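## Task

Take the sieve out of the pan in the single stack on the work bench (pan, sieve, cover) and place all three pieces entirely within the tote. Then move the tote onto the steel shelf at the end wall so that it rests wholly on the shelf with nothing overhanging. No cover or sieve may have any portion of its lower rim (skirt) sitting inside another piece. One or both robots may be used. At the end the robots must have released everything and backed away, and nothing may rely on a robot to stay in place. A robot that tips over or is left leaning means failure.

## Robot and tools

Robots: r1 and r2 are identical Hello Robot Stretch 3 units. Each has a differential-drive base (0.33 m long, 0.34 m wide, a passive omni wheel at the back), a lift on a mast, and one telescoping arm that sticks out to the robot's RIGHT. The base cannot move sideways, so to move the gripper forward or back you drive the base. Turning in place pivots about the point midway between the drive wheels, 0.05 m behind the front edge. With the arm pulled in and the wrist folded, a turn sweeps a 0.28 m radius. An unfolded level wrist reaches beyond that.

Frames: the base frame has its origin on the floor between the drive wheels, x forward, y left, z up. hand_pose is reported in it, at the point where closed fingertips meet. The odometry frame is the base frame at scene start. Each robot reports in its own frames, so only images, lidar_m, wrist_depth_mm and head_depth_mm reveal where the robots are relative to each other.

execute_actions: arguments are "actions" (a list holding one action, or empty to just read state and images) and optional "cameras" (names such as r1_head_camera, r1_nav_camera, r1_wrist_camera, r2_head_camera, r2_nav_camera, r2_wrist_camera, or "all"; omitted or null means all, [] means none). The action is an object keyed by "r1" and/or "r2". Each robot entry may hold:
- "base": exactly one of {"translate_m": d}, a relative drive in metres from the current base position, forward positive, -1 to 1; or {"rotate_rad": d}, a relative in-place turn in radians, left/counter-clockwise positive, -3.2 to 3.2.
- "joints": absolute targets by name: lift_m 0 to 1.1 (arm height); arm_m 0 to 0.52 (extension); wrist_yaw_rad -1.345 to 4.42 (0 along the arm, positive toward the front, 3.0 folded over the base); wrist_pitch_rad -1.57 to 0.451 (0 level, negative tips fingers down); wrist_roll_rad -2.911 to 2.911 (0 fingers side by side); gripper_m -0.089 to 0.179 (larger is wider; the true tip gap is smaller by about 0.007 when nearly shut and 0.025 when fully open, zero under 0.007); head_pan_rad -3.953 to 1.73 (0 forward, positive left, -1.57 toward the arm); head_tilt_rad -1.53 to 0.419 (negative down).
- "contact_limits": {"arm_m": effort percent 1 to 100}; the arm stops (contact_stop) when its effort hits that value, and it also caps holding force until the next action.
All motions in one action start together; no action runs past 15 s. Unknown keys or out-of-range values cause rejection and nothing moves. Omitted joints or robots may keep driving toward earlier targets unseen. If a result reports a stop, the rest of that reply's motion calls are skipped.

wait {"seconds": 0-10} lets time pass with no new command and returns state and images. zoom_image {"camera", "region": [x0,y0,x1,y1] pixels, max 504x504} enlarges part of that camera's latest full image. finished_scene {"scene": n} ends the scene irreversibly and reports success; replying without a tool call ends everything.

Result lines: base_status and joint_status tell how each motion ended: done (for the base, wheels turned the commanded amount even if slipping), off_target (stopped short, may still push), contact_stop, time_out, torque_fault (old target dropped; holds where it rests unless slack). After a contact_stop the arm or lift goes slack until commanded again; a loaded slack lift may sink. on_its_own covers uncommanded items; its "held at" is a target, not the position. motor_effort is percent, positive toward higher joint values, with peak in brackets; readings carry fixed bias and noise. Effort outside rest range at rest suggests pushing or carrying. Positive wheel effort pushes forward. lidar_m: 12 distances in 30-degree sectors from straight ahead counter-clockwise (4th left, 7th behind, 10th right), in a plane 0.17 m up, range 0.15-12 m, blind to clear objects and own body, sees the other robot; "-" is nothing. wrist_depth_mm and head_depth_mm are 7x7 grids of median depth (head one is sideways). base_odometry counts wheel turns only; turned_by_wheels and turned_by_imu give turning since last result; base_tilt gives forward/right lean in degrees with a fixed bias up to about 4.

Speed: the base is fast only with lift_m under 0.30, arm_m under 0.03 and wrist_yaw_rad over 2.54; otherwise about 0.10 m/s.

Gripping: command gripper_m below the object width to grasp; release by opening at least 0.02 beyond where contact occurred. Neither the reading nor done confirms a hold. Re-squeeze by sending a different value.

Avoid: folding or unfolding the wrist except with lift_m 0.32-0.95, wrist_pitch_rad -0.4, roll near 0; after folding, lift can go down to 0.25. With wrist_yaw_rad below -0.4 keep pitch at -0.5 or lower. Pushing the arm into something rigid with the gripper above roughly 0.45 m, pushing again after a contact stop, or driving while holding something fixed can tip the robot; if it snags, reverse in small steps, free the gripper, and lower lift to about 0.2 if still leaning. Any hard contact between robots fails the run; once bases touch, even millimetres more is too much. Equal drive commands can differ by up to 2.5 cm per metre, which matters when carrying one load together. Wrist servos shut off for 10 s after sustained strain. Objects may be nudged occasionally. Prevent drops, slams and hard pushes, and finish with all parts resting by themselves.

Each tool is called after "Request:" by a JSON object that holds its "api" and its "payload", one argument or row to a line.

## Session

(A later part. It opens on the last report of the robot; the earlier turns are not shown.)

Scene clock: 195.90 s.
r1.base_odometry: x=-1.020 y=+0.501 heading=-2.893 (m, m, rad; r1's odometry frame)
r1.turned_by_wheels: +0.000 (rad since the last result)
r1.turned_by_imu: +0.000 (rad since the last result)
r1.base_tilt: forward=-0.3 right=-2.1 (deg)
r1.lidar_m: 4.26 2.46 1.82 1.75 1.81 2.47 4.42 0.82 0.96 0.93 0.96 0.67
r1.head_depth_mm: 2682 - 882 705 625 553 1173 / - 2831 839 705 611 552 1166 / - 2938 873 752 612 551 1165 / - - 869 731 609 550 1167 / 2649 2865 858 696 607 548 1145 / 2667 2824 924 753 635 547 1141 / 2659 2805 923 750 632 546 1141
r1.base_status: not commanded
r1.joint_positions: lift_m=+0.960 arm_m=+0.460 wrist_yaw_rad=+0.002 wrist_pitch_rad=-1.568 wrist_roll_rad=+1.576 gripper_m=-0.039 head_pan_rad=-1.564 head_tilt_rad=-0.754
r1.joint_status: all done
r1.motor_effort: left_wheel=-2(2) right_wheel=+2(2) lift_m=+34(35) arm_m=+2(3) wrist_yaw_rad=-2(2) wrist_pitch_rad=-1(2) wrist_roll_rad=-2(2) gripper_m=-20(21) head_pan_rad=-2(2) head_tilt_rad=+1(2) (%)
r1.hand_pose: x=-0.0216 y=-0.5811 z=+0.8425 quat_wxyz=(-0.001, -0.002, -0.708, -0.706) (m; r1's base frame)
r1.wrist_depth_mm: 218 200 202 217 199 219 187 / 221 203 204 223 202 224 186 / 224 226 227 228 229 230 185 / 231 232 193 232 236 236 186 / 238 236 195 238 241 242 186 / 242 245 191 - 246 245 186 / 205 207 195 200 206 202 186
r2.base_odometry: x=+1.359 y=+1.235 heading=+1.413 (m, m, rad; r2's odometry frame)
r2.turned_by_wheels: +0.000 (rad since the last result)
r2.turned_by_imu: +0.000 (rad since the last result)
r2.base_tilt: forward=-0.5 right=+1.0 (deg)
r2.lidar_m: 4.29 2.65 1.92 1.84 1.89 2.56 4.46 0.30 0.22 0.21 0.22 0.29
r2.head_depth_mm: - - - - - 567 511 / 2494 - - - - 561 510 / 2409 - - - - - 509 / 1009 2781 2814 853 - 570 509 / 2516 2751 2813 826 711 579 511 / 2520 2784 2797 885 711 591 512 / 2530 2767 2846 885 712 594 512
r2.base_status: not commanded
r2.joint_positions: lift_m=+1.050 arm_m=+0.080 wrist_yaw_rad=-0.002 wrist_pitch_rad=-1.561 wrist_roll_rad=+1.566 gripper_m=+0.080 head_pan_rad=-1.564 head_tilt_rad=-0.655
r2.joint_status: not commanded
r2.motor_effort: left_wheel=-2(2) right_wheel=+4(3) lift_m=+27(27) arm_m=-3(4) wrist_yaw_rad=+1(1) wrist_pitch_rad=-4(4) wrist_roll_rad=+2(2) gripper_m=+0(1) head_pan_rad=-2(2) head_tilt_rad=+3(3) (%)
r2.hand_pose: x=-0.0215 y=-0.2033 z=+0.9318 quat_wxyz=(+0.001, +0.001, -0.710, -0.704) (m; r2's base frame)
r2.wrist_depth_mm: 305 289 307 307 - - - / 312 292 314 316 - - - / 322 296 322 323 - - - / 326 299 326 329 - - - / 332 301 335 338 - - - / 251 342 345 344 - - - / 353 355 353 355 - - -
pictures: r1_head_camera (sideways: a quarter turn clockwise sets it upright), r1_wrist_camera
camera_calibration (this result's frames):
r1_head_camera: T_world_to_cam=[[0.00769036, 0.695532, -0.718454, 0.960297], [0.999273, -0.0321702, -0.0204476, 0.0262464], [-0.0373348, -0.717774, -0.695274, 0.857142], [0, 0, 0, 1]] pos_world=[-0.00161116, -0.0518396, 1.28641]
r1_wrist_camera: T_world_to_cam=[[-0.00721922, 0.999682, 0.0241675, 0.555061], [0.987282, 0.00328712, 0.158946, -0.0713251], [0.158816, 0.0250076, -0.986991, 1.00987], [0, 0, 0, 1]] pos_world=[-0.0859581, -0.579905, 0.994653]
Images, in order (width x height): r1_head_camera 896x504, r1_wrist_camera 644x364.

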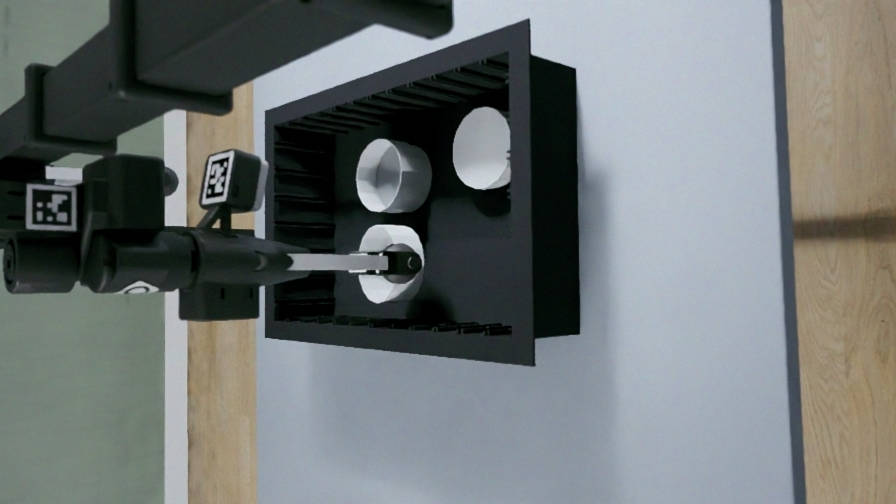

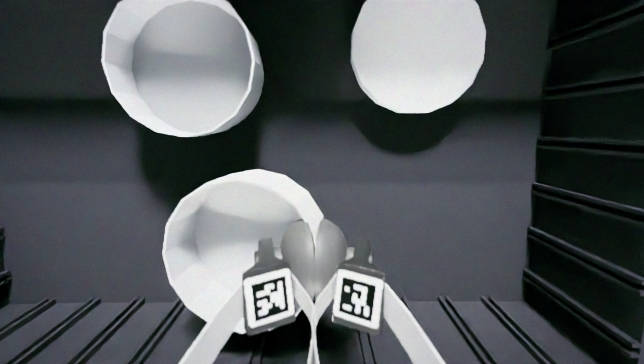

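Request:
{"api": "execute_actions", "payload": {
  "actions": [
    {"r1":{"joints":{"lift_m":0.917}}}
  ],
  "cameras": []
}}

Request:
{"api": "execute_actions", "payload": {
  "actions": [
    {"r1":{"joints":{"gripper_m":0.025}}}
  ],
  "cameras": []
}}

Request:
{"api": "execute_actions", "payload": {
  "actions": [
    {"r1":{"joints":{"lift_m":1.02}},"r2":{"joints":{"lift_m":1.02}}}
  ],
  "cameras": []
}}

Request:
{"api": "execute_actions", "payload": {
  "actions": [
    {"r1":{"base":{"translate_m":0.012},"joints":{"arm_m":0.285,"gripper_m":0.08}},"r2":{"joints":{"arm_m":0.24}}}
  ],
  "cameras": ["r1_wrist_camera","r2_wrist_camera"]
}}

Scene clock: 198.43 s.
r1.base_odometry: x=-1.020 y=+0.501 heading=-2.893 (m, m, rad; r1's odometry frame)
r1.turned_by_wheels: +0.000 (rad since the last result)
r1.turned_by_imu: -0.001 (rad since the last result)
r1.base_tilt: forward=-0.2 right=-2.3 (deg)
r1.lidar_m: 4.26 2.46 1.81 1.75 1.80 2.47 4.42 0.82 0.96 0.93 0.96 0.67
r1.head_depth_mm: 2732 2931 - - 618 553 1173 / 2661 - 834 705 612 551 1173 / 821 2725 872 754 611 551 1168 / 2569 - 872 734 608 549 1164 / 2642 2858 843 694 608 549 1146 / 2643 2839 923 752 635 547 1144 / 2641 2806 923 750 633 547 1142
r1.base_status: not commanded
r1.joint_positions: lift_m=+0.917 arm_m=+0.460 wrist_yaw_rad=+0.002 wrist_pitch_rad=-1.568 wrist_roll_rad=+1.576 gripper_m=-0.039 head_pan_rad=-1.564 head_tilt_rad=-0.754
r1.joint_status: all done
r1.motor_effort: left_wheel=-1(3) right_wheel=+3(2) lift_m=+32(37) arm_m=+3(2) wrist_yaw_rad=-1(2) wrist_pitch_rad=-2(2) wrist_roll_rad=-2(2) gripper_m=-20(20) head_pan_rad=-2(2) head_tilt_rad=+1(1) (%)
r1.hand_pose: x=-0.0216 y=-0.5811 z=+0.7995 quat_wxyz=(-0.001, -0.002, -0.708, -0.706) (m; r1's base frame)
r1.wrist_depth_mm: 152 160 161 177 158 159 178 / 158 163 164 182 161 163 182 / 184 167 185 186 187 187 185 / 190 190 188 189 191 192 186 / 196 193 192 194 197 197 187 / 199 199 192 - 201 203 186 / 203 203 196 198 205 204 186
r2.base_odometry: x=+1.359 y=+1.235 heading=+1.413 (m, m, rad; r2's odometry frame)
r2.turned_by_wheels: +0.000 (rad since the last result)
r2.turned_by_imu: +0.000 (rad since the last result)
r2.base_tilt: forward=-0.5 right=+1.0 (deg)
r2.lidar_m: 4.30 2.65 1.91 1.83 1.90 2.56 4.47 0.30 0.22 0.21 0.22 0.29
r2.head_depth_mm: - - - - - 568 511 / 2508 - - - - 562 509 / 2481 - - - - - 510 / 1045 2807 2822 848 - 569 510 / 2472 2796 2822 824 709 583 511 / 2507 2743 2801 882 711 594 511 / 2528 2785 2816 886 712 594 510
r2.base_status: not commanded
r2.joint_positions: lift_m=+1.050 arm_m=+0.080 wrist_yaw_rad=-0.002 wrist_pitch_rad=-1.561 wrist_roll_rad=+1.566 gripper_m=+0.080 head_pan_rad=-1.564 head_tilt_rad=-0.655
r2.joint_status: not commanded
r2.motor_effort: left_wheel=-2(2) right_wheel=+4(3) lift_m=+27(27) arm_m=-3(4) wrist_yaw_rad=+1(1) wrist_pitch_rad=-4(4) wrist_roll_rad=+2(1) gripper_m=+0(1) head_pan_rad=-2(2) head_tilt_rad=+2(3) (%)
r2.hand_pose: x=-0.0215 y=-0.2033 z=+0.9318 quat_wxyz=(+0.001, +0.001, -0.710, -0.704) (m; r2's base frame)
r2.wrist_depth_mm: 307 292 307 308 - - - / 314 294 314 316 - - - / 321 297 325 323 - - - / 326 299 330 329 - - - / 335 304 338 336 - - - / 255 340 345 345 - - - / 354 354 353 349 - - -
pictures: none
No camera images: the call's "cameras" was empty. Leave "cameras" out to get every camera's image.

Scene clock: 199.57 s.
r1.base_odometry: x=-1.020 y=+0.501 heading=-2.893 (m, m, rad; r1's odometry frame)
r1.turned_by_wheels: +0.000 (rad since the last result)
r1.turned_by_imu: +0.000 (rad since the last result)
r1.base_tilt: forward=-0.2 right=-2.2 (deg)
r1.lidar_m: 4.26 2.46 1.82 1.75 1.81 2.47 4.42 0.83 0.96 0.93 0.96 0.67
r1.head_depth_mm: 2712 2964 - - 617 553 1167 / 2678 - 836 706 612 551 1170 / 821 2693 874 754 610 551 1167 / 2577 - 870 733 609 549 1164 / 2659 2844 844 696 608 549 1144 / 2645 2824 926 752 632 547 1146 / 2646 2833 922 751 633 546 1140
r1.base_status: not commanded
r1.joint_positions: lift_m=+0.917 arm_m=+0.460 wrist_yaw_rad=+0.002 wrist_pitch_rad=-1.568 wrist_roll_rad=+1.576 gripper_m=+0.025 head_pan_rad=-1.564 head_tilt_rad=-0.754
r1.joint_status: all done
r1.motor_effort: left_wheel=-2(1) right_wheel=+3(2) lift_m=+32(33) arm_m=+2(3) wrist_yaw_rad=-2(2) wrist_pitch_rad=-2(2) wrist_roll_rad=-2(2) gripper_m=+0(83) head_pan_rad=-2(2) head_tilt_rad=+1(1) (%)
r1.hand_pose: x=-0.0216 y=-0.5811 z=+0.7995 quat_wxyz=(-0.001, -0.002, -0.708, -0.706) (m; r1's base frame)
r1.wrist_depth_mm: 152 159 161 177 158 159 178 / 157 164 164 183 161 163 182 / 186 167 185 187 187 187 186 / 189 189 190 189 192 192 186 / 193 194 192 194 197 197 185 / 199 200 193 198 201 203 186 / 203 204 196 198 196 203 186
r2.base_odometry: x=+1.359 y=+1.235 heading=+1.413 (m, m, rad; r2's odometry frame)
r2.turned_by_wheels: +0.000 (rad since the last result)
r2.turned_by_imu: +0.000 (rad since the last result)
r2.base_tilt: forward=-0.6 right=+1.0 (deg)
r2.lidar_m: 4.30 2.65 1.91 1.83 1.90 2.56 4.47 0.30 0.22 0.21 0.22 0.29
r2.head_depth_mm: - - - - - 567 511 / 2505 - - - - 562 511 / 2486 - - - - - 511 / 1053 2800 2829 851 - 569 510 / 2440 2768 2830 826 711 580 511 / 2495 2762 2769 886 713 592 510 / 2505 2755 2805 881 713 594 511
r2.base_status: not commanded
r2.joint_positions: lift_m=+1.050 arm_m=+0.080 wrist_yaw_rad=-0.002 wrist_pitch_rad=-1.561 wrist_roll_rad=+1.566 gripper_m=+0.080 head_pan_rad=-1.564 head_tilt_rad=-0.655
r2.joint_status: not commanded
r2.motor_effort: left_wheel=-2(2) right_wheel=+3(4) lift_m=+27(27) arm_m=-3(3) wrist_yaw_rad=+1(1) wrist_pitch_rad=-4(4) wrist_roll_rad=+2(2) gripper_m=+0(1) head_pan_rad=-2(2) head_tilt_rad=+3(3) (%)
r2.hand_pose: x=-0.0215 y=-0.2033 z=+0.9318 quat_wxyz=(+0.001, +0.001, -0.710, -0.704) (m; r2's base frame)
r2.wrist_depth_mm: 307 292 309 308 - - - / 312 295 314 315 - - - / 322 297 322 323 - - - / 327 299 330 330 - - - / 334 306 336 338 - - - / 252 344 345 343 - - - / 353 351 356 354 - - -
pictures: none
No camera images: the call's "cameras" was empty. Leave "cameras" out to get every camera's image.

Scene clock: 201.33 s.
r1.base_odometry: x=-1.020 y=+0.501 heading=-2.893 (m, m, rad; r1's odometry frame)
r1.turned_by_wheels: +0.000 (rad since the last result)
r1.turned_by_imu: +0.000 (rad since the last result)
r1.base_tilt: forward=+0.0 right=-2.1 (deg)
r1.lidar_m: 4.27 2.46 1.81 1.74 1.81 2.47 4.43 0.82 0.96 0.93 0.96 0.67
r1.head_depth_mm: - 2887 941 743 628 554 1175 / 2741 2897 835 704 612 553 1171 / 2772 2741 870 752 610 552 1162 / - 2633 860 736 608 549 1164 / 2640 2816 859 697 608 549 1142 / 2645 2825 923 753 634 548 1143 / 2601 2816 923 752 632 547 1139
r1.base_status: not commanded
r1.joint_positions: lift_m=+1.020 arm_m=+0.460 wrist_yaw_rad=+0.002 wrist_pitch_rad=-1.568 wrist_roll_rad=+1.576 gripper_m=+0.025 head_pan_rad=-1.564 head_tilt_rad=-0.754
r1.joint_status: all done
r1.motor_effort: left_wheel=-2(2) right_wheel=+2(3) lift_m=+42(44) arm_m=+2(2) wrist_yaw_rad=-2(2) wrist_pitch_rad=-2(2) wrist_roll_rad=-2(2) gripper_m=+0(1) head_pan_rad=-1(3) head_tilt_rad=+1(2) (%)
r1.hand_pose: x=-0.0216 y=-0.5811 z=+0.9023 quat_wxyz=(-0.001, -0.002, -0.708, -0.706) (m; r1's base frame)
r1.wrist_depth_mm: 272 271 270 273 256 272 205 / 278 278 264 279 260 276 205 / 282 284 285 286 289 278 216 / 289 291 291 293 296 277 217 / 294 300 299 302 302 276 305 / 263 272 283 262 275 251 315 / 224 225 225 227 225 228 324
r2.base_odometry: x=+1.359 y=+1.235 heading=+1.413 (m, m, rad; r2's odometry frame)
r2.turned_by_wheels: +0.000 (rad since the last result)
r2.turned_by_imu: +0.000 (rad since the last result)
r2.base_tilt: forward=-0.5 right=+0.9 (deg)
r2.lidar_m: 4.29 2.65 1.91 1.83 1.89 2.56 4.48 0.30 0.22 0.21 0.22 0.29
r2.head_depth_mm: 2484 - - - - - 510 / 462 498 - - - 566 509 / 485 2655 - - - - 501 / 2511 2736 2809 843 - - 509 / 2567 2782 2841 826 666 581 510 / 2502 2777 2818 883 711 592 511 / 2519 2736 2793 882 710 595 511
r2.base_status: not commanded
r2.joint_positions: lift_m=+1.020 arm_m=+0.080 wrist_yaw_rad=-0.002 wrist_pitch_rad=-1.561 wrist_roll_rad=+1.566 gripper_m=+0.080 head_pan_rad=-1.564 head_tilt_rad=-0.655
r2.joint_status: all done
r2.motor_effort: left_wheel=-2(2) right_wheel=+4(3) lift_m=+11(24) arm_m=-4(3) wrist_yaw_rad=+1(0) wrist_pitch_rad=-4(4) wrist_roll_rad=+2(2) gripper_m=+0(0) head_pan_rad=-3(2) head_tilt_rad=+3(3) (%)
r2.hand_pose: x=-0.0215 y=-0.2033 z=+0.9027 quat_wxyz=(+0.001, +0.001, -0.710, -0.704) (m; r2's base frame)
r2.wrist_depth_mm: 198 280 281 277 - - - / 230 283 287 285 - - - / 207 290 294 289 - - - / 254 297 301 298 - - - / 302 302 307 304 - - - / 223 310 313 313 - - - / 320 324 320 323 - - -
pictures: none
No camera images: the call's "cameras" was empty. Leave "cameras" out to get every camera's image.

Scene clock: 203.87 s.
r1.base_odometry: x=-1.032 y=+0.498 heading=-2.893 (m, m, rad; r1's odometry frame)
r1.turned_by_wheels: +0.000 (rad since the last result)
r1.turned_by_imu: -0.001 (rad since the last result)
r1.base_tilt: forward=-0.1 right=-2.3 (deg)
r1.lidar_m: 4.25 2.45 1.82 1.75 1.81 2.47 4.45 0.83 0.97 0.93 0.97 0.66
r1.head_depth_mm: - 2869 940 670 621 553 1178 / 692 2863 807 718 610 552 1172 / - 863 874 754 611 550 1166 / - - - 735 612 549 1164 / 2664 2891 870 714 610 549 1142 / 2646 2804 928 752 634 549 1143 / 2651 2820 921 750 632 548 1140
r1.base_status: done
r1.joint_positions: lift_m=+1.020 arm_m=+0.285 wrist_yaw_rad=+0.002 wrist_pitch_rad=-1.568 wrist_roll_rad=+1.576 gripper_m=+0.080 head_pan_rad=-1.564 head_tilt_rad=-0.754
r1.joint_status: all done
r1.motor_effort: left_wheel=-2(4) right_wheel=+3(7) lift_m=+42(41) arm_m=-2(4) wrist_yaw_rad=-2(2) wrist_pitch_rad=-2(2) wrist_roll_rad=-2(2) gripper_m=+1(84) head_pan_rad=-2(2) head_tilt_rad=+2(1) (%)
r1.hand_pose: x=-0.0216 y=-0.4066 z=+0.9023 quat_wxyz=(-0.001, -0.002, -0.708, -0.706) (m; r1's base frame)
r1.wrist_depth_mm: 271 254 272 275 279 - - / 275 260 278 282 284 287 - / 285 288 289 292 292 294 - / 291 291 294 296 300 - - / 296 301 299 306 305 - - / 252 252 253 310 314 - - / 224 272 225 320 324 - -
r2.base_odometry: x=+1.359 y=+1.235 heading=+1.413 (m, m, rad; r2's odometry frame)
r2.turned_by_wheels: +0.000 (rad since the last result)
r2.turned_by_imu: +0.000 (rad since the last result)
r2.base_tilt: forward=-0.5 right=+1.0 (deg)
r2.lidar_m: 4.29 2.66 1.91 1.83 1.89 2.56 4.47 0.30 0.22 0.21 0.22 0.29
r2.head_depth_mm: 2513 - 2700 854 642 561 510 / 601 - 2577 809 688 560 510 / 600 - - 850 700 558 510 / 2526 2769 2976 797 688 557 512 / 2532 2790 2805 827 650 570 511 / 2506 2762 2832 884 709 594 511 / 2481 2739 2880 887 711 594 512
r2.base_status: not commanded
r2.joint_positions: lift_m=+1.020 arm_m=+0.240 wrist_yaw_rad=-0.001 wrist_pitch_rad=-1.562 wrist_roll_rad=+1.567 gripper_m=+0.080 head_pan_rad=-1.564 head_tilt_rad=-0.655
r2.joint_status: all done
r2.motor_effort: left_wheel=-2(2) right_wheel=+3(4) lift_m=+10(10) arm_m=+5(5) wrist_yaw_rad=+0(0) wrist_pitch_rad=-4(4) wrist_roll_rad=+1(2) gripper_m=+0(2) head_pan_rad=-2(2) head_tilt_rad=+3(3) (%)
r2.hand_pose: x=-0.0215 y=-0.3626 z=+0.9028 quat_wxyz=(+0.001, +0.001, -0.710, -0.704) (m; r2's base frame)
r2.wrist_depth_mm: 271 275 277 278 278 279 996 / 284 283 284 285 284 288 - / 291 290 290 288 291 292 - / 293 278 297 299 300 301 - / 302 301 301 305 304 309 - / 252 258 252 311 - 316 - / 316 224 223 322 322 - -
pictures: r1_wrist_camera, r2_wrist_camera
camera_calibration (this result's frames):
r1_wrist_camera: T_world_to_cam=[[-0.00733891, 0.999681, 0.0241677, 0.379193], [0.987281, 0.0034053, 0.158946, -0.0813457], [0.158813, 0.0250268, -0.986991, 1.06447], [0, 0, 0, 1]] pos_world=[-0.0859583, -0.405436, 1.05439]
r2_wrist_camera: T_world_to_cam=[[-0.0158924, 0.999794, 0.0126272, 0.345517], [0.992353, 0.0142256, 0.122608, -0.0411208], [0.122403, 0.0144791, -0.992375, 1.07165], [0, 0, 0, 1]] pos_world=[-0.084876, -0.360378, 1.06416]
Images, in order (width x height): r1_wrist_camera 644x364, r2_wrist_camera 644x364.

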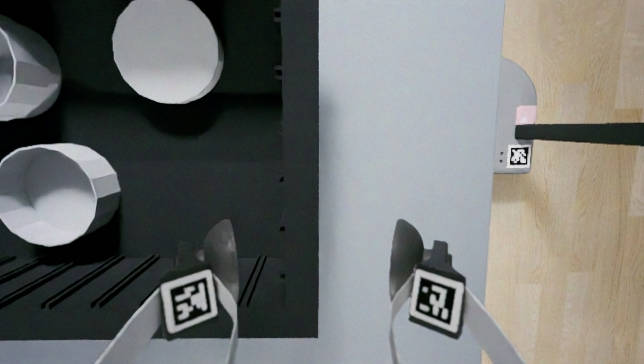

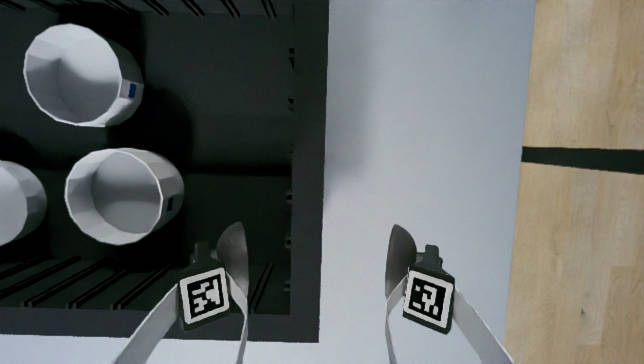

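Symmetric. Extend each ~8 mm.

Request:
{"api": "execute_actions", "payload": {
  "actions": [
    {"r1":{"joints":{"arm_m":0.293,"lift_m":0.945,"head_pan_rad":-0.15,"head_tilt_rad":-0.2}},"r2":{"joints":{"arm_m":0.248,"lift_m":0.945}}}
  ],
  "cameras": ["r1_wrist_camera","r2_wrist_camera","r1_head_camera"]
}}

Request:
{"api": "execute_actions", "payload": {
  "actions": [
    {"r1":{"joints":{"gripper_m":-0.04}},"r2":{"joints":{"gripper_m":-0.04}}}
  ],
  "cameras": []
}}

Request:
{"api": "execute_actions", "payload": {
  "actions": [
    {"r1":{"joints":{"lift_m":1.025}},"r2":{"joints":{"lift_m":1.025}}}
  ],
  "cameras": ["r2_head_camera"]
}}

Request:
{"api": "execute_actions", "payload": {
  "actions": [
    {"r1":{"base":{"translate_m":0.7}},"r2":{"base":{"translate_m":-0.7}}}
  ],
  "cameras": ["r2_head_camera","r1_head_camera"]
}}

Scene clock: 206.23 s.
r1.base_odometry: x=-1.032 y=+0.498 heading=-2.893 (m, m, rad; r1's odometry frame)
r1.turned_by_wheels: +0.000 (rad since the last result)
r1.turned_by_imu: -0.001 (rad since the last result)
r1.base_tilt: forward=-0.2 right=-2.1 (deg)
r1.lidar_m: 4.26 2.45 1.82 1.75 1.81 2.47 4.43 0.83 0.96 0.93 0.96 0.66
r1.head_depth_mm: 3614 - - - 3249 2287 736 / 3613 - - - 3257 2279 736 / 3566 - - - 3297 2294 1751 / 3555 - - - 3267 2301 1751 / 3566 - - - 3259 2280 1763 / 3585 3906 - - 3288 2292 1755 / 3601 3731 - - 3271 2272 1756
r1.base_status: not commanded
r1.joint_positions: lift_m=+0.945 arm_m=+0.293 wrist_yaw_rad=+0.002 wrist_pitch_rad=-1.568 wrist_roll_rad=+1.576 gripper_m=+0.080 head_pan_rad=-0.157 head_tilt_rad=-0.211
r1.joint_status: all done
r1.motor_effort: left_wheel=-2(2) right_wheel=+2(2) lift_m=+33(37) arm_m=+2(4) wrist_yaw_rad=-2(1) wrist_pitch_rad=-2(1) wrist_roll_rad=-2(2) gripper_m=-1(2) head_pan_rad=+2(27) head_tilt_rad=+5(35) (%)
r1.hand_pose: x=-0.0216 y=-0.4141 z=+0.8275 quat_wxyz=(-0.001, -0.002, -0.708, -0.706) (m; r1's base frame)
r1.wrist_depth_mm: 184 182 204 124 207 208 893 / 209 187 209 127 211 213 924 / 213 215 213 130 216 219 990 / 218 218 219 134 224 224 - / 220 225 225 137 229 230 - / 227 228 230 141 234 235 - / 190 186 189 145 242 242 -
r2.base_odometry: x=+1.359 y=+1.235 heading=+1.413 (m, m, rad; r2's odometry frame)
r2.turned_by_wheels: +0.000 (rad since the last result)
r2.turned_by_imu: +0.000 (rad since the last result)
r2.base_tilt: forward=-0.5 right=+1.0 (deg)
r2.lidar_m: 4.28 2.65 1.91 1.83 1.89 2.57 4.47 0.30 0.22 0.21 0.22 0.29
r2.head_depth_mm: 2525 2800 - 749 646 562 511 / 2530 668 - - 685 560 509 / 1053 686 - - 688 559 510 / 1041 2792 2823 - 680 557 511 / 2468 2765 2797 830 650 571 510 / 2517 2750 2798 881 709 595 511 / 2513 2755 2817 885 712 595 510
r2.base_status: not commanded
r2.joint_positions: lift_m=+0.945 arm_m=+0.248 wrist_yaw_rad=-0.001 wrist_pitch_rad=-1.562 wrist_roll_rad=+1.567 gripper_m=+0.080 head_pan_rad=-1.564 head_tilt_rad=-0.655
r2.joint_status: all done
r2.motor_effort: left_wheel=-2(2) right_wheel=+4(4) lift_m=+10(11) arm_m=+5(7) wrist_yaw_rad=+1(0) wrist_pitch_rad=-4(4) wrist_roll_rad=+2(2) gripper_m=+0(1) head_pan_rad=-2(2) head_tilt_rad=+3(3) (%)
r2.hand_pose: x=-0.0215 y=-0.3705 z=+0.8277 quat_wxyz=(+0.001, +0.001, -0.710, -0.704) (m; r2's base frame)
r2.wrist_depth_mm: 204 207 207 126 209 209 209 / 204 211 209 128 212 212 214 / 217 217 216 131 217 217 219 / 202 219 221 134 222 223 224 / 208 224 224 137 227 228 - / 218 230 231 141 - 233 - / 189 192 189 144 238 237 -
pictures: r1_head_camera (sideways: a quarter turn clockwise sets it upright), r1_wrist_camera, r2_wrist_camera
camera_calibration (this result's frames):
r1_head_camera: T_world_to_cam=[[-0.21987, 0.047736, -0.97436, 1.29546], [0.200175, 0.979756, 0.00282968, 0.000822824], [0.954771, -0.19442, -0.224975, 0.239145], [0, 0, 0, 1]] pos_world=[0.0563403, -0.0161517, 1.31604]
r1_wrist_camera: T_world_to_cam=[[-0.00733894, 0.999681, 0.0241677, 0.388474], [0.987281, 0.00340533, 0.158946, -0.0694459], [0.158813, 0.0250268, -0.986991, 0.990927], [0, 0, 0, 1]] pos_world=[-0.0859583, -0.412913, 0.979686]
r2_wrist_camera: T_world_to_cam=[[-0.0158922, 0.99979, 0.0129286, 0.354138], [0.992353, 0.0141885, 0.122612, -0.0318293], [0.122403, 0.0147783, -0.99237, 0.997441], [0, 0, 0, 1]] pos_world=[-0.0848759, -0.368353, 0.989155]
Images, in order (width x height): r1_head_camera 896x504, r1_wrist_camera 644x364, r2_wrist_camera 644x364.

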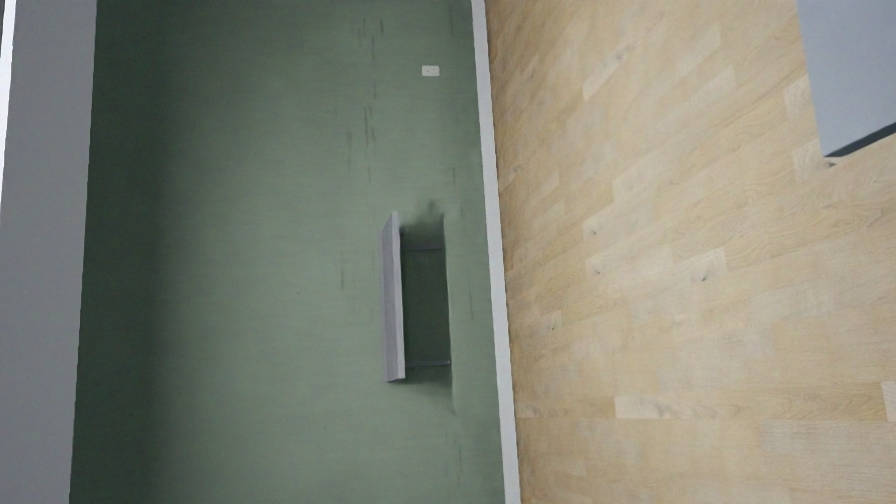

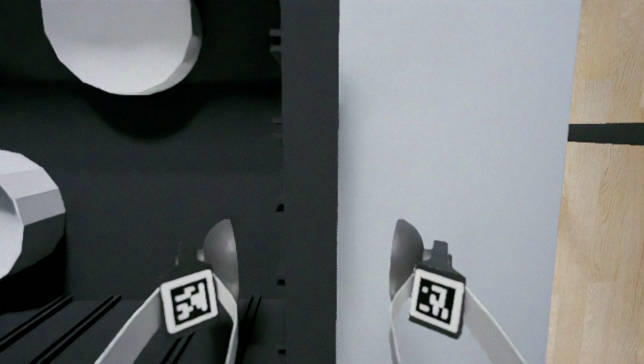

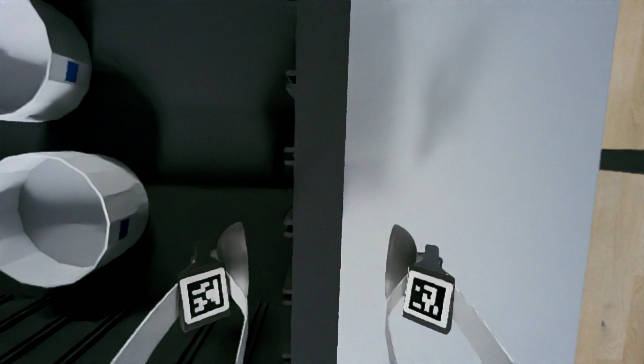

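Scene clock: 207.93 s.
r1.base_odometry: x=-1.032 y=+0.498 heading=-2.893 (m, m, rad; r1's odometry frame)
r1.turned_by_wheels: +0.000 (rad since the last result)
r1.turned_by_imu: +0.000 (rad since the last result)
r1.base_tilt: forward=-0.1 right=-2.3 (deg)
r1.lidar_m: 4.25 2.45 1.81 1.74 1.81 2.47 4.43 0.84 0.96 0.93 0.96 0.66
r1.head_depth_mm: 3614 - - - 3257 2282 738 / 3597 - - - 3271 2276 737 / 3614 - - - 3283 2261 1764 / 3595 - - - 3256 2302 1759 / 3598 - - - 3292 2261 1762 / 3600 3895 - - 3295 2281 1762 / 3567 3722 - - 3303 2304 1763
r1.base_status: not commanded
r1.joint_positions: lift_m=+0.945 arm_m=+0.293 wrist_yaw_rad=+0.002 wrist_pitch_rad=-1.552 wrist_roll_rad=+1.576 gripper_m=-0.039 head_pan_rad=-0.157 head_tilt_rad=-0.211
r1.joint_status: all done
r1.motor_effort: left_wheel=-2(2) right_wheel=+3(2) lift_m=+36(36) arm_m=+1(2) wrist_yaw_rad=-3(2) wrist_pitch_rad=-10(16) wrist_roll_rad=-2(2) gripper_m=-28(99) head_pan_rad=+3(3) head_tilt_rad=+5(5) (%)
r1.hand_pose: x=-0.0216 y=-0.4182 z=+0.8271 quat_wxyz=(-0.001, -0.002, -0.713, -0.701) (m; r1's base frame)
r1.wrist_depth_mm: 185 183 201 124 208 206 922 / 209 187 208 126 212 212 921 / 214 215 214 130 216 215 957 / 216 220 219 132 221 221 - / 217 225 225 135 226 226 - / 230 230 229 139 233 232 - / 190 190 180 144 238 237 -
r2.base_odometry: x=+1.359 y=+1.235 heading=+1.413 (m, m, rad; r2's odometry frame)
r2.turned_by_wheels: +0.000 (rad since the last result)
r2.turned_by_imu: +0.000 (rad since the last result)
r2.base_tilt: forward=-0.6 right=+1.0 (deg)
r2.lidar_m: 4.29 2.66 1.91 1.83 1.90 2.55 4.47 0.30 0.22 0.21 0.22 0.29
r2.head_depth_mm: 2551 2780 - 750 647 562 510 / 2512 668 - - 684 560 510 / 1055 686 - - 688 558 510 / 1036 2742 2842 - 680 556 510 / 2469 2781 2838 826 649 570 510 / 2512 2775 2843 881 710 593 510 / 2490 2747 2829 886 711 592 511
r2.base_status: not commanded
r2.joint_positions: lift_m=+0.945 arm_m=+0.248 wrist_yaw_rad=-0.002 wrist_pitch_rad=-1.551 wrist_roll_rad=+1.575 gripper_m=-0.039 head_pan_rad=-1.564 head_tilt_rad=-0.655
r2.joint_status: all done
r2.motor_effort: left_wheel=-2(2) right_wheel=+4(4) lift_m=+12(12) arm_m=+3(6) wrist_yaw_rad=+0(0) wrist_pitch_rad=-9(13) wrist_roll_rad=-2(2) gripper_m=-28(98) head_pan_rad=-2(2) head_tilt_rad=+3(3) (%)
r2.hand_pose: x=-0.0215 y=-0.3736 z=+0.8274 quat_wxyz=(-0.002, -0.003, -0.714, -0.700) (m; r2's base frame)
r2.wrist_depth_mm: 204 208 207 125 207 207 207 / 202 211 210 127 213 210 212 / 218 216 217 131 217 215 215 / 203 220 221 133 223 219 222 / 207 209 225 136 226 225 227 / 211 230 230 139 231 231 - / 192 193 195 143 237 237 -
pictures: none
No camera images: the call's "cameras" was empty. Leave "cameras" out to get every camera's image.

Scene clock: 209.50 s.
r1.base_odometry: x=-1.032 y=+0.498 heading=-2.893 (m, m, rad; r1's odometry frame)
r1.turned_by_wheels: +0.000 (rad since the last result)
r1.turned_by_imu: +0.000 (rad since the last result)
r1.base_tilt: forward=-0.3 right=-2.2 (deg)
r1.lidar_m: 4.25 2.44 1.81 1.75 1.81 2.47 4.43 0.83 0.96 0.93 0.96 0.66
r1.head_depth_mm: 3603 - - - 3290 2283 738 / 3616 - - - 3281 2271 738 / 3582 - - - 3297 2296 1751 / 3572 - - - 3292 2281 1756 / 3586 - - - 3281 2277 1750 / 3588 3870 - - 3255 2297 1757 / 3548 3755 - - 3306 2295 1755
r1.base_status: not commanded
r1.joint_positions: lift_m=+1.025 arm_m=+0.293 wrist_yaw_rad=+0.002 wrist_pitch_rad=-1.553 wrist_roll_rad=+1.576 gripper_m=-0.032 head_pan_rad=-0.157 head_tilt_rad=-0.211
r1.joint_status: all done
r1.on_its_own: gripper_m is held at -0.033, not at your -0.040, by its stall guard, which is still easing
r1.motor_effort: left_wheel=-2(3) right_wheel=+3(2) lift_m=+45(43) arm_m=+1(1) wrist_yaw_rad=-2(2) wrist_pitch_rad=-10(10) wrist_roll_rad=-2(2) gripper_m=-26(28) head_pan_rad=+3(2) head_tilt_rad=+5(5) (%)
r1.hand_pose: x=-0.0216 y=-0.4181 z=+0.9068 quat_wxyz=(-0.001, -0.002, -0.713, -0.701) (m; r1's base frame)
r1.wrist_depth_mm: 185 183 202 123 282 280 978 / 208 187 209 126 287 291 - / 214 213 213 129 293 296 - / 217 220 218 132 301 304 - / 219 226 223 135 310 - - / 231 231 230 138 319 - - / 190 189 180 145 325 - -
r2.base_odometry: x=+1.359 y=+1.235 heading=+1.413 (m, m, rad; r2's odometry frame)
r2.turned_by_wheels: +0.000 (rad since the last result)
r2.turned_by_imu: +0.000 (rad since the last result)
r2.base_tilt: forward=-0.4 right=+1.0 (deg)
r2.lidar_m: 4.29 2.64 1.91 1.83 1.90 2.56 4.47 0.30 0.22 0.21 0.22 0.29
r2.head_depth_mm: 2513 2899 2743 646 520 578 511 / 593 - 796 696 521 579 510 / 587 - - 718 517 581 509 / 2480 2733 - 695 517 578 511 / 2486 2750 2818 682 529 593 509 / 2498 2778 2842 885 709 594 511 / 2502 2742 2827 882 711 593 512
r2.base_status: not commanded
r2.joint_positions: lift_m=+1.024 arm_m=+0.248 wrist_yaw_rad=-0.002 wrist_pitch_rad=-1.551 wrist_roll_rad=+1.575 gripper_m=-0.032 head_pan_rad=-1.564 head_tilt_rad=-0.655
r2.joint_status: all done
r2.on_its_own: gripper_m is held at -0.034, not at your -0.040, by its stall guard, which is still easing
r2.motor_effort: left_wheel=-2(2) right_wheel=+5(4) lift_m=+29(30) arm_m=+2(3) wrist_yaw_rad=+1(1) wrist_pitch_rad=-9(9) wrist_roll_rad=-2(2) gripper_m=-26(28) head_pan_rad=-2(2) head_tilt_rad=+3(3) (%)
r2.hand_pose: x=-0.0215 y=-0.3736 z=+0.9064 quat_wxyz=(-0.002, -0.003, -0.714, -0.700) (m; r2's base frame)
r2.wrist_depth_mm: 207 208 207 126 283 282 - / 202 211 212 128 289 287 - / 216 217 215 131 296 293 - / 203 219 221 134 300 303 - / 208 209 225 137 306 309 - / 211 229 229 139 314 317 - / 194 194 196 143 323 321 -
pictures: r2_head_camera (sideways: a quarter turn clockwise sets it upright)
camera_calibration (this result's frames):
r2_head_camera: T_world_to_cam=[[-0.0089324, 0.580943, -0.813895, 1.07654], [0.99992, -0.00214492, -0.012505, 0.0120456], [-0.00901042, -0.813942, -0.580877, 0.710713], [0, 0, 0, 1]] pos_world=[0.00397532, -0.0469036, 1.28918]
Images, in order (width x height): r2_head_camera 896x504.

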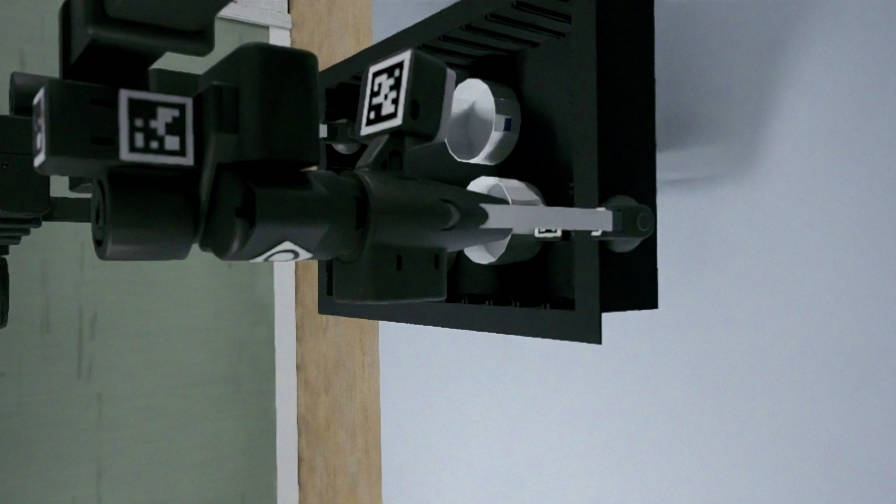

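Scene clock: 217.47 s.
r1.base_odometry: x=-1.711 y=+0.326 heading=-2.894 (m, m, rad; r1's odometry frame)
r1.turned_by_wheels: +0.000 (rad since the last result)
r1.turned_by_imu: -0.006 (rad since the last result)
r1.base_tilt: forward=-0.2 right=-2.2 (deg)
r1.lidar_m: 3.55 2.51 1.80 1.74 1.82 2.47 1.51 1.32 0.28 0.28 3.09 3.70
r1.head_depth_mm: 3454 3589 3732 3900 3264 2287 1751 / 3381 3514 3667 3793 3287 2277 1754 / 3295 3460 3599 3711 3283 2267 1752 / 3260 3402 3504 3645 3256 2291 1752 / 3188 3341 3422 3537 3331 2302 1754 / 3110 3286 3349 3433 3317 2286 1770 / 3072 3178 3286 3394 3297 2292 1759
r1.base_status: done
r1.joint_positions: lift_m=+1.025 arm_m=+0.293 wrist_yaw_rad=+0.002 wrist_pitch_rad=-1.541 wrist_roll_rad=+1.576 gripper_m=-0.023 head_pan_rad=-0.157 head_tilt_rad=-0.211
r1.joint_status: not commanded
r1.on_its_own: gripper_m is held at -0.024, not at your -0.040, by its stall guard, which is not easing now
r1.motor_effort: left_wheel=-2(2) right_wheel=+4(8) lift_m=+45(45) arm_m=+1(0) wrist_yaw_rad=-2(2) wrist_pitch_rad=-17(17) wrist_roll_rad=-2(2) gripper_m=-23(27) head_pan_rad=+3(2) head_tilt_rad=+5(5) (%)
r1.hand_pose: x=-0.0216 y=-0.4212 z=+0.9066 quat_wxyz=(-0.001, -0.002, -0.717, -0.697) (m; r1's base frame)
r1.wrist_depth_mm: 188 185 204 124 280 280 978 / 212 189 209 127 285 284 - / 216 215 213 130 293 296 - / 219 221 222 134 299 - - / 223 228 226 136 - - - / 234 231 230 138 - - - / 190 191 181 144 - - -
r2.base_odometry: x=+1.248 y=+0.543 heading=+1.413 (m, m, rad; r2's odometry frame)
r2.turned_by_wheels: +0.000 (rad since the last result)
r2.turned_by_imu: +0.001 (rad since the last result)
r2.base_tilt: forward=-0.5 right=+1.0 (deg)
r2.lidar_m: 0.81 2.63 1.90 1.82 1.88 2.54 3.77 3.89 0.23 0.22 0.23 0.31
r2.head_depth_mm: 2457 2928 2771 646 527 1401 1219 / 598 - 801 695 526 578 509 / 593 - - 711 525 580 509 / 2527 2807 - 696 523 579 511 / 2557 2779 2850 685 530 592 511 / 2518 2746 2846 885 708 595 510 / 2519 2747 2834 886 712 594 512
r2.base_status: done
r2.joint_positions: lift_m=+1.024 arm_m=+0.248 wrist_yaw_rad=-0.002 wrist_pitch_rad=-1.539 wrist_roll_rad=+1.575 gripper_m=-0.023 head_pan_rad=-1.564 head_tilt_rad=-0.655
r2.joint_status: not commanded
r2.on_its_own: gripper_m is held at -0.024, not at your -0.040, by its stall guard, which is not easing now
r2.motor_effort: left_wheel=-2(7) right_wheel=+7(7) lift_m=+29(29) arm_m=+2(3) wrist_yaw_rad=+1(0) wrist_pitch_rad=-16(16) wrist_roll_rad=-2(2) gripper_m=-21(24) head_pan_rad=-3(2) head_tilt_rad=+3(3) (%)
r2.hand_pose: x=-0.0215 y=-0.3766 z=+0.9062 quat_wxyz=(-0.002, -0.003, -0.718, -0.696) (m; r2's base frame)
r2.wrist_depth_mm: 209 209 208 125 - - 989 / 202 213 213 128 - - - / 218 218 217 131 294 295 - / 205 220 221 220 298 297 - / 210 212 226 137 307 306 - / 213 231 231 140 315 313 - / 192 194 191 143 320 324 -
pictures: r1_head_camera (sideways: a quarter turn clockwise sets it upright), r2_head_camera (sideways: a quarter turn clockwise sets it upright)
camera_calibration (this result's frames):
r1_head_camera: T_world_to_cam=[[-0.219549, 0.0476711, -0.974436, 1.29556], [0.200114, 0.979768, 0.00284463, 0.000803737], [0.954857, -0.194374, -0.224647, 0.238717], [0, 0, 0, 1]] pos_world=[0.0563365, -0.0161479, 1.31606]
r2_head_camera: T_world_to_cam=[[-0.00893247, 0.580943, -0.813895, 1.07654], [0.99992, -0.0021448, -0.012505, 0.0120456], [-0.00901033, -0.813942, -0.580877, 0.710713], [0, 0, 0, 1]] pos_world=[0.00397532, -0.0469036, 1.28918]
Images, in order (width x height): r1_head_camera 896x504, r2_head_camera 896x504.

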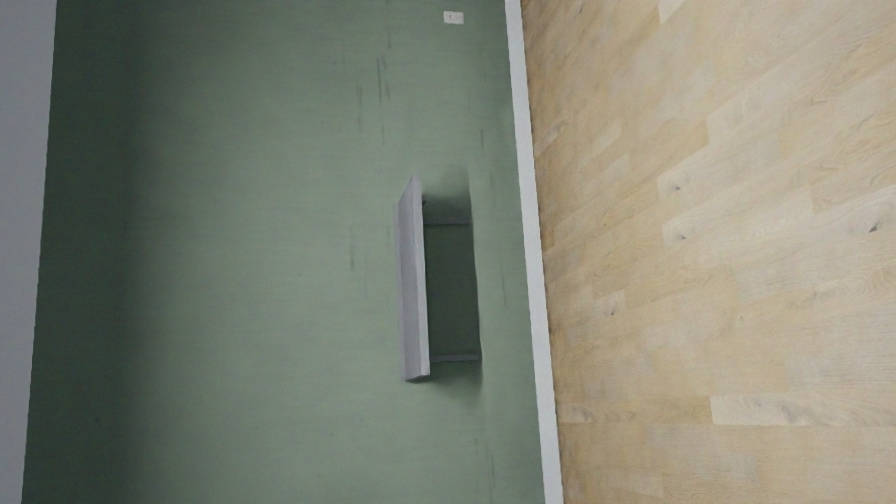

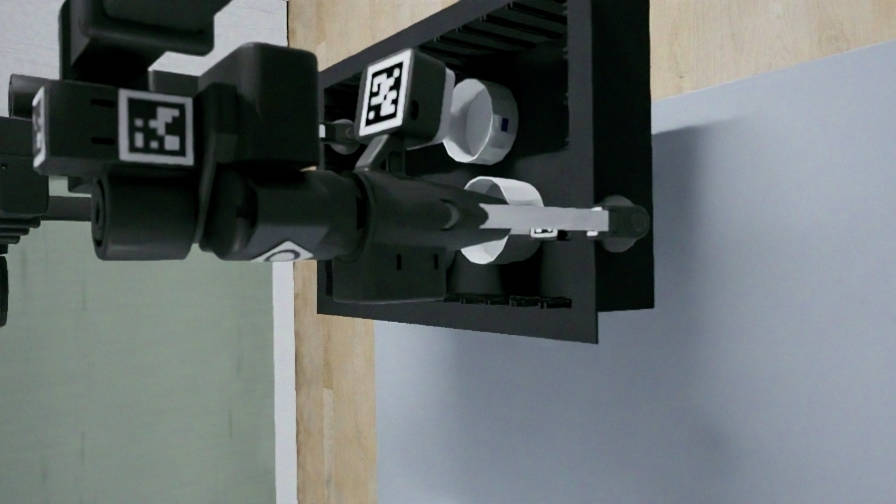

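Request:
{"api": "execute_actions", "payload": {
  "actions": [
    {"r1":{"base":{"translate_m":1}},"r2":{"base":{"translate_m":-1},"joints":{"arm_m":0.268}}}
  ],
  "cameras": []
}}

Request:
{"api": "execute_actions", "payload": {
  "actions": [
    {"r1":{"base":{"translate_m":1},"joints":{"head_pan_rad":-0.4,"head_tilt_rad":-0.4}},"r2":{"base":{"translate_m":-1},"joints":{"arm_m":0.275}}}
  ],
  "cameras": ["r1_head_camera"]
}}

Scene clock: 230.43 s.
r1.base_odometry: x=-2.680 y=+0.081 heading=-2.894 (m, m, rad; r1's odometry frame)
r1.turned_by_wheels: +0.000 (rad since the last result)
r1.turned_by_imu: -0.008 (rad since the last result)
r1.base_tilt: forward=-0.2 right=-2.4 (deg)
r1.lidar_m: 2.57 2.55 1.84 1.73 1.80 2.47 1.10 1.10 3.11 1.17 3.07 2.69
r1.head_depth_mm: 2501 2614 2718 2829 2928 2281 1749 / 2449 2545 2651 2757 2854 2289 1746 / 2398 2500 2591 2624 2792 2285 1758 / 2358 2426 2523 2551 2751 2283 1749 / 2302 2383 2448 2537 2645 2292 1752 / 2261 2339 2406 2494 2605 2295 1761 / 2214 2286 2374 2450 2557 2303 1765
r1.base_status: done
r1.joint_positions: lift_m=+1.025 arm_m=+0.293 wrist_yaw_rad=+0.002 wrist_pitch_rad=-1.557 wrist_roll_rad=+1.576 gripper_m=-0.023 head_pan_rad=-0.157 head_tilt_rad=-0.211
r1.joint_status: not commanded
r1.on_its_own: gripper_m is held at -0.024, not at your -0.040, by its stall guard, which is not easing now
r1.motor_effort: left_wheel=-2(3) right_wheel=+2(7) lift_m=+46(45) arm_m=+1(1) wrist_yaw_rad=-2(2) wrist_pitch_rad=-8(17) wrist_roll_rad=-2(2) gripper_m=-21(22) head_pan_rad=+2(2) head_tilt_rad=+6(5) (%)
r1.hand_pose: x=-0.0216 y=-0.4171 z=+0.9069 quat_wxyz=(-0.001, -0.002, -0.712, -0.702) (m; r1's base frame)
r1.wrist_depth_mm: 186 183 203 123 976 - - / 209 187 209 127 - - - / 215 214 214 130 - - - / 218 220 219 133 - - - / 221 225 225 136 - - - / 229 228 230 140 - - - / 191 191 181 144 - - -
r2.base_odometry: x=+1.091 y=-0.444 heading=+1.413 (m, m, rad; r2's odometry frame)
r2.turned_by_wheels: +0.000 (rad since the last result)
r2.turned_by_imu: +0.000 (rad since the last result)
r2.base_tilt: forward=-0.5 right=+1.0 (deg)
r2.lidar_m: 0.91 2.61 1.89 1.80 1.86 2.51 2.77 2.86 3.11 1.18 1.27 0.92
r2.head_depth_mm: 2529 2919 2842 651 537 1448 1234 / 607 - 803 700 536 1440 1240 / 601 - - 721 534 1431 1238 / 2500 2795 - 698 534 1434 1236 / 2520 2781 2794 682 635 1440 1245 / 2528 2758 2839 2137 1717 1441 1242 / 2520 2796 2822 2151 1720 1438 1246
r2.base_status: done
r2.joint_positions: lift_m=+1.024 arm_m=+0.268 wrist_yaw_rad=-0.002 wrist_pitch_rad=-1.555 wrist_roll_rad=+1.575 gripper_m=-0.023 head_pan_rad=-1.564 head_tilt_rad=-0.655
r2.joint_status: all done
r2.on_its_own: gripper_m is held at -0.024, not at your -0.040, by its stall guard, which is not easing now
r2.motor_effort: left_wheel=-2(7) right_wheel=+5(7) lift_m=+29(29) arm_m=+4(6) wrist_yaw_rad=+1(2) wrist_pitch_rad=-7(15) wrist_roll_rad=-2(2) gripper_m=-20(22) head_pan_rad=-2(2) head_tilt_rad=+3(3) (%)
r2.hand_pose: x=-0.0215 y=-0.3924 z=+0.9065 quat_wxyz=(-0.002, -0.003, -0.712, -0.702) (m; r2's base frame)
r2.wrist_depth_mm: 207 208 207 126 - - - / 203 214 211 128 - - - / 218 217 217 131 - - - / 202 220 221 134 - - - / 207 210 224 137 - - - / 211 231 230 139 - - - / 192 195 195 154 - - -
pictures: none
No camera images: the call's "cameras" was empty. Leave "cameras" out to get every camera's image.

Scene clock: 241.40 s.
r1.base_odometry: x=-3.649 y=-0.164 heading=-2.894 (m, m, rad; r1's odometry frame)
r1.turned_by_wheels: +0.000 (rad since the last result)
r1.turned_by_imu: -0.008 (rad since the last result)
r1.base_tilt: forward=-0.1 right=-2.1 (deg)
r1.lidar_m: 1.57 1.62 1.87 1.78 1.84 2.46 2.08 2.24 3.09 1.18 2.29 1.65
r1.head_depth_mm: 1758 1879 2036 2208 2315 1786 1460 / 1656 1781 1915 2065 2214 1781 1460 / 1581 1698 1804 1673 2100 1788 1461 / 1516 1613 1713 1557 2009 1786 1460 / 1446 1544 1635 1455 1892 1794 1456 / 1388 1477 1562 1370 1789 1781 1453 / 1340 1407 1496 1374 1705 1758 1464
r1.base_status: done
r1.joint_positions: lift_m=+1.025 arm_m=+0.293 wrist_yaw_rad=+0.002 wrist_pitch_rad=-1.558 wrist_roll_rad=+1.576 gripper_m=-0.023 head_pan_rad=-0.393 head_tilt_rad=-0.395
r1.joint_status: all done
r1.on_its_own: gripper_m is held at -0.024, not at your -0.040, by its stall guard, which is not easing now
r1.motor_effort: left_wheel=+0(6) right_wheel=+2(5) lift_m=+45(46) arm_m=+1(1) wrist_yaw_rad=-2(2) wrist_pitch_rad=-7(8) wrist_roll_rad=-2(2) gripper_m=-22(21) head_pan_rad=-3(16) head_tilt_rad=-4(21) (%)
r1.hand_pose: x=-0.0216 y=-0.4168 z=+0.9069 quat_wxyz=(-0.001, -0.002, -0.711, -0.703) (m; r1's base frame)
r1.wrist_depth_mm: 185 183 204 123 - - - / 209 188 209 126 - - - / 213 213 214 129 - - - / 218 220 220 133 - - - / 218 225 224 136 - - - / 228 231 229 139 - - - / 190 191 181 144 - - -
r2.base_odometry: x=+0.933 y=-1.432 heading=+1.412 (m, m, rad; r2's odometry frame)
r2.turned_by_wheels: +0.000 (rad since the last result)
r2.turned_by_imu: +0.000 (rad since the last result)
r2.base_tilt: forward=-0.5 right=+1.0 (deg)
r2.lidar_m: 1.90 2.59 1.86 1.78 1.83 1.85 1.78 1.83 2.46 1.18 3.04 2.09
r2.head_depth_mm: 2515 2947 2785 655 545 1436 1237 / 612 - 809 719 546 1429 1248 / 604 - - 695 544 1437 1236 / 2519 2836 - 698 541 1443 1239 / 2564 2844 2792 679 1586 1447 1243 / 2547 2807 2820 2157 1715 1431 1244 / 2553 2766 2846 2131 1739 1455 1247
r2.base_status: done
r2.joint_positions: lift_m=+1.024 arm_m=+0.275 wrist_yaw_rad=-0.002 wrist_pitch_rad=-1.556 wrist_roll_rad=+1.575 gripper_m=-0.023 head_pan_rad=-1.564 head_tilt_rad=-0.655
r2.joint_status: all done
r2.on_its_own: gripper_m is held at -0.024, not at your -0.040, by its stall guard, which is not easing now
r2.motor_effort: left_wheel=-2(6) right_wheel=+4(6) lift_m=+29(29) arm_m=+4(5) wrist_yaw_rad=+1(1) wrist_pitch_rad=-6(7) wrist_roll_rad=-2(2) gripper_m=-20(21) head_pan_rad=-2(2) head_tilt_rad=+3(3) (%)
r2.hand_pose: x=-0.0215 y=-0.3990 z=+0.9065 quat_wxyz=(-0.002, -0.003, -0.712, -0.702) (m; r2's base frame)
r2.wrist_depth_mm: 206 208 206 126 - 998 - / 202 212 211 129 - - - / 218 219 215 132 - - - / 202 219 221 134 - - - / 207 208 226 136 - - - / 212 230 230 139 - - - / 193 193 195 165 - - -
pictures: r1_head_camera (sideways: a quarter turn clockwise sets it upright)
camera_calibration (this result's frames):
r1_head_camera: T_world_to_cam=[[-0.363543, 0.164408, -0.916955, 1.22137], [0.423136, 0.906051, -0.00530692, 0.0100554], [0.829936, -0.389926, -0.398955, 0.466334], [0, 0, 0, 1]] pos_world=[0.0527398, -0.0280784, 1.30605]
Images, in order (width x height): r1_head_camera 896x504.

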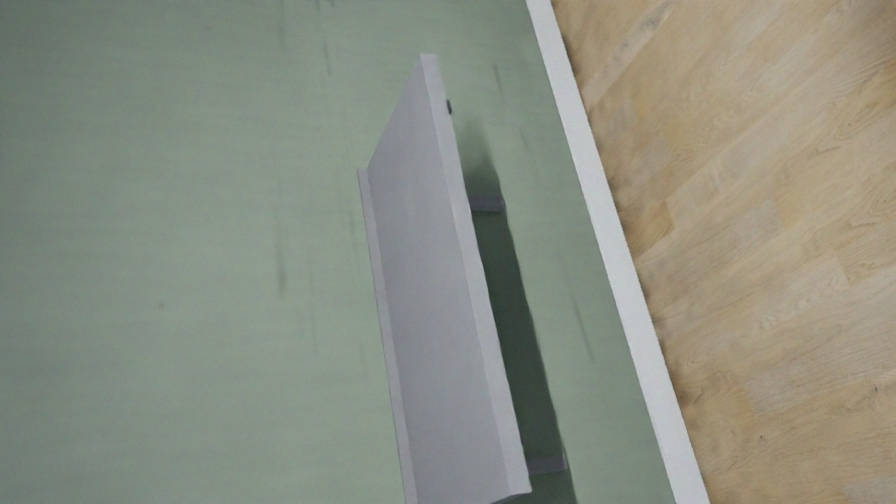

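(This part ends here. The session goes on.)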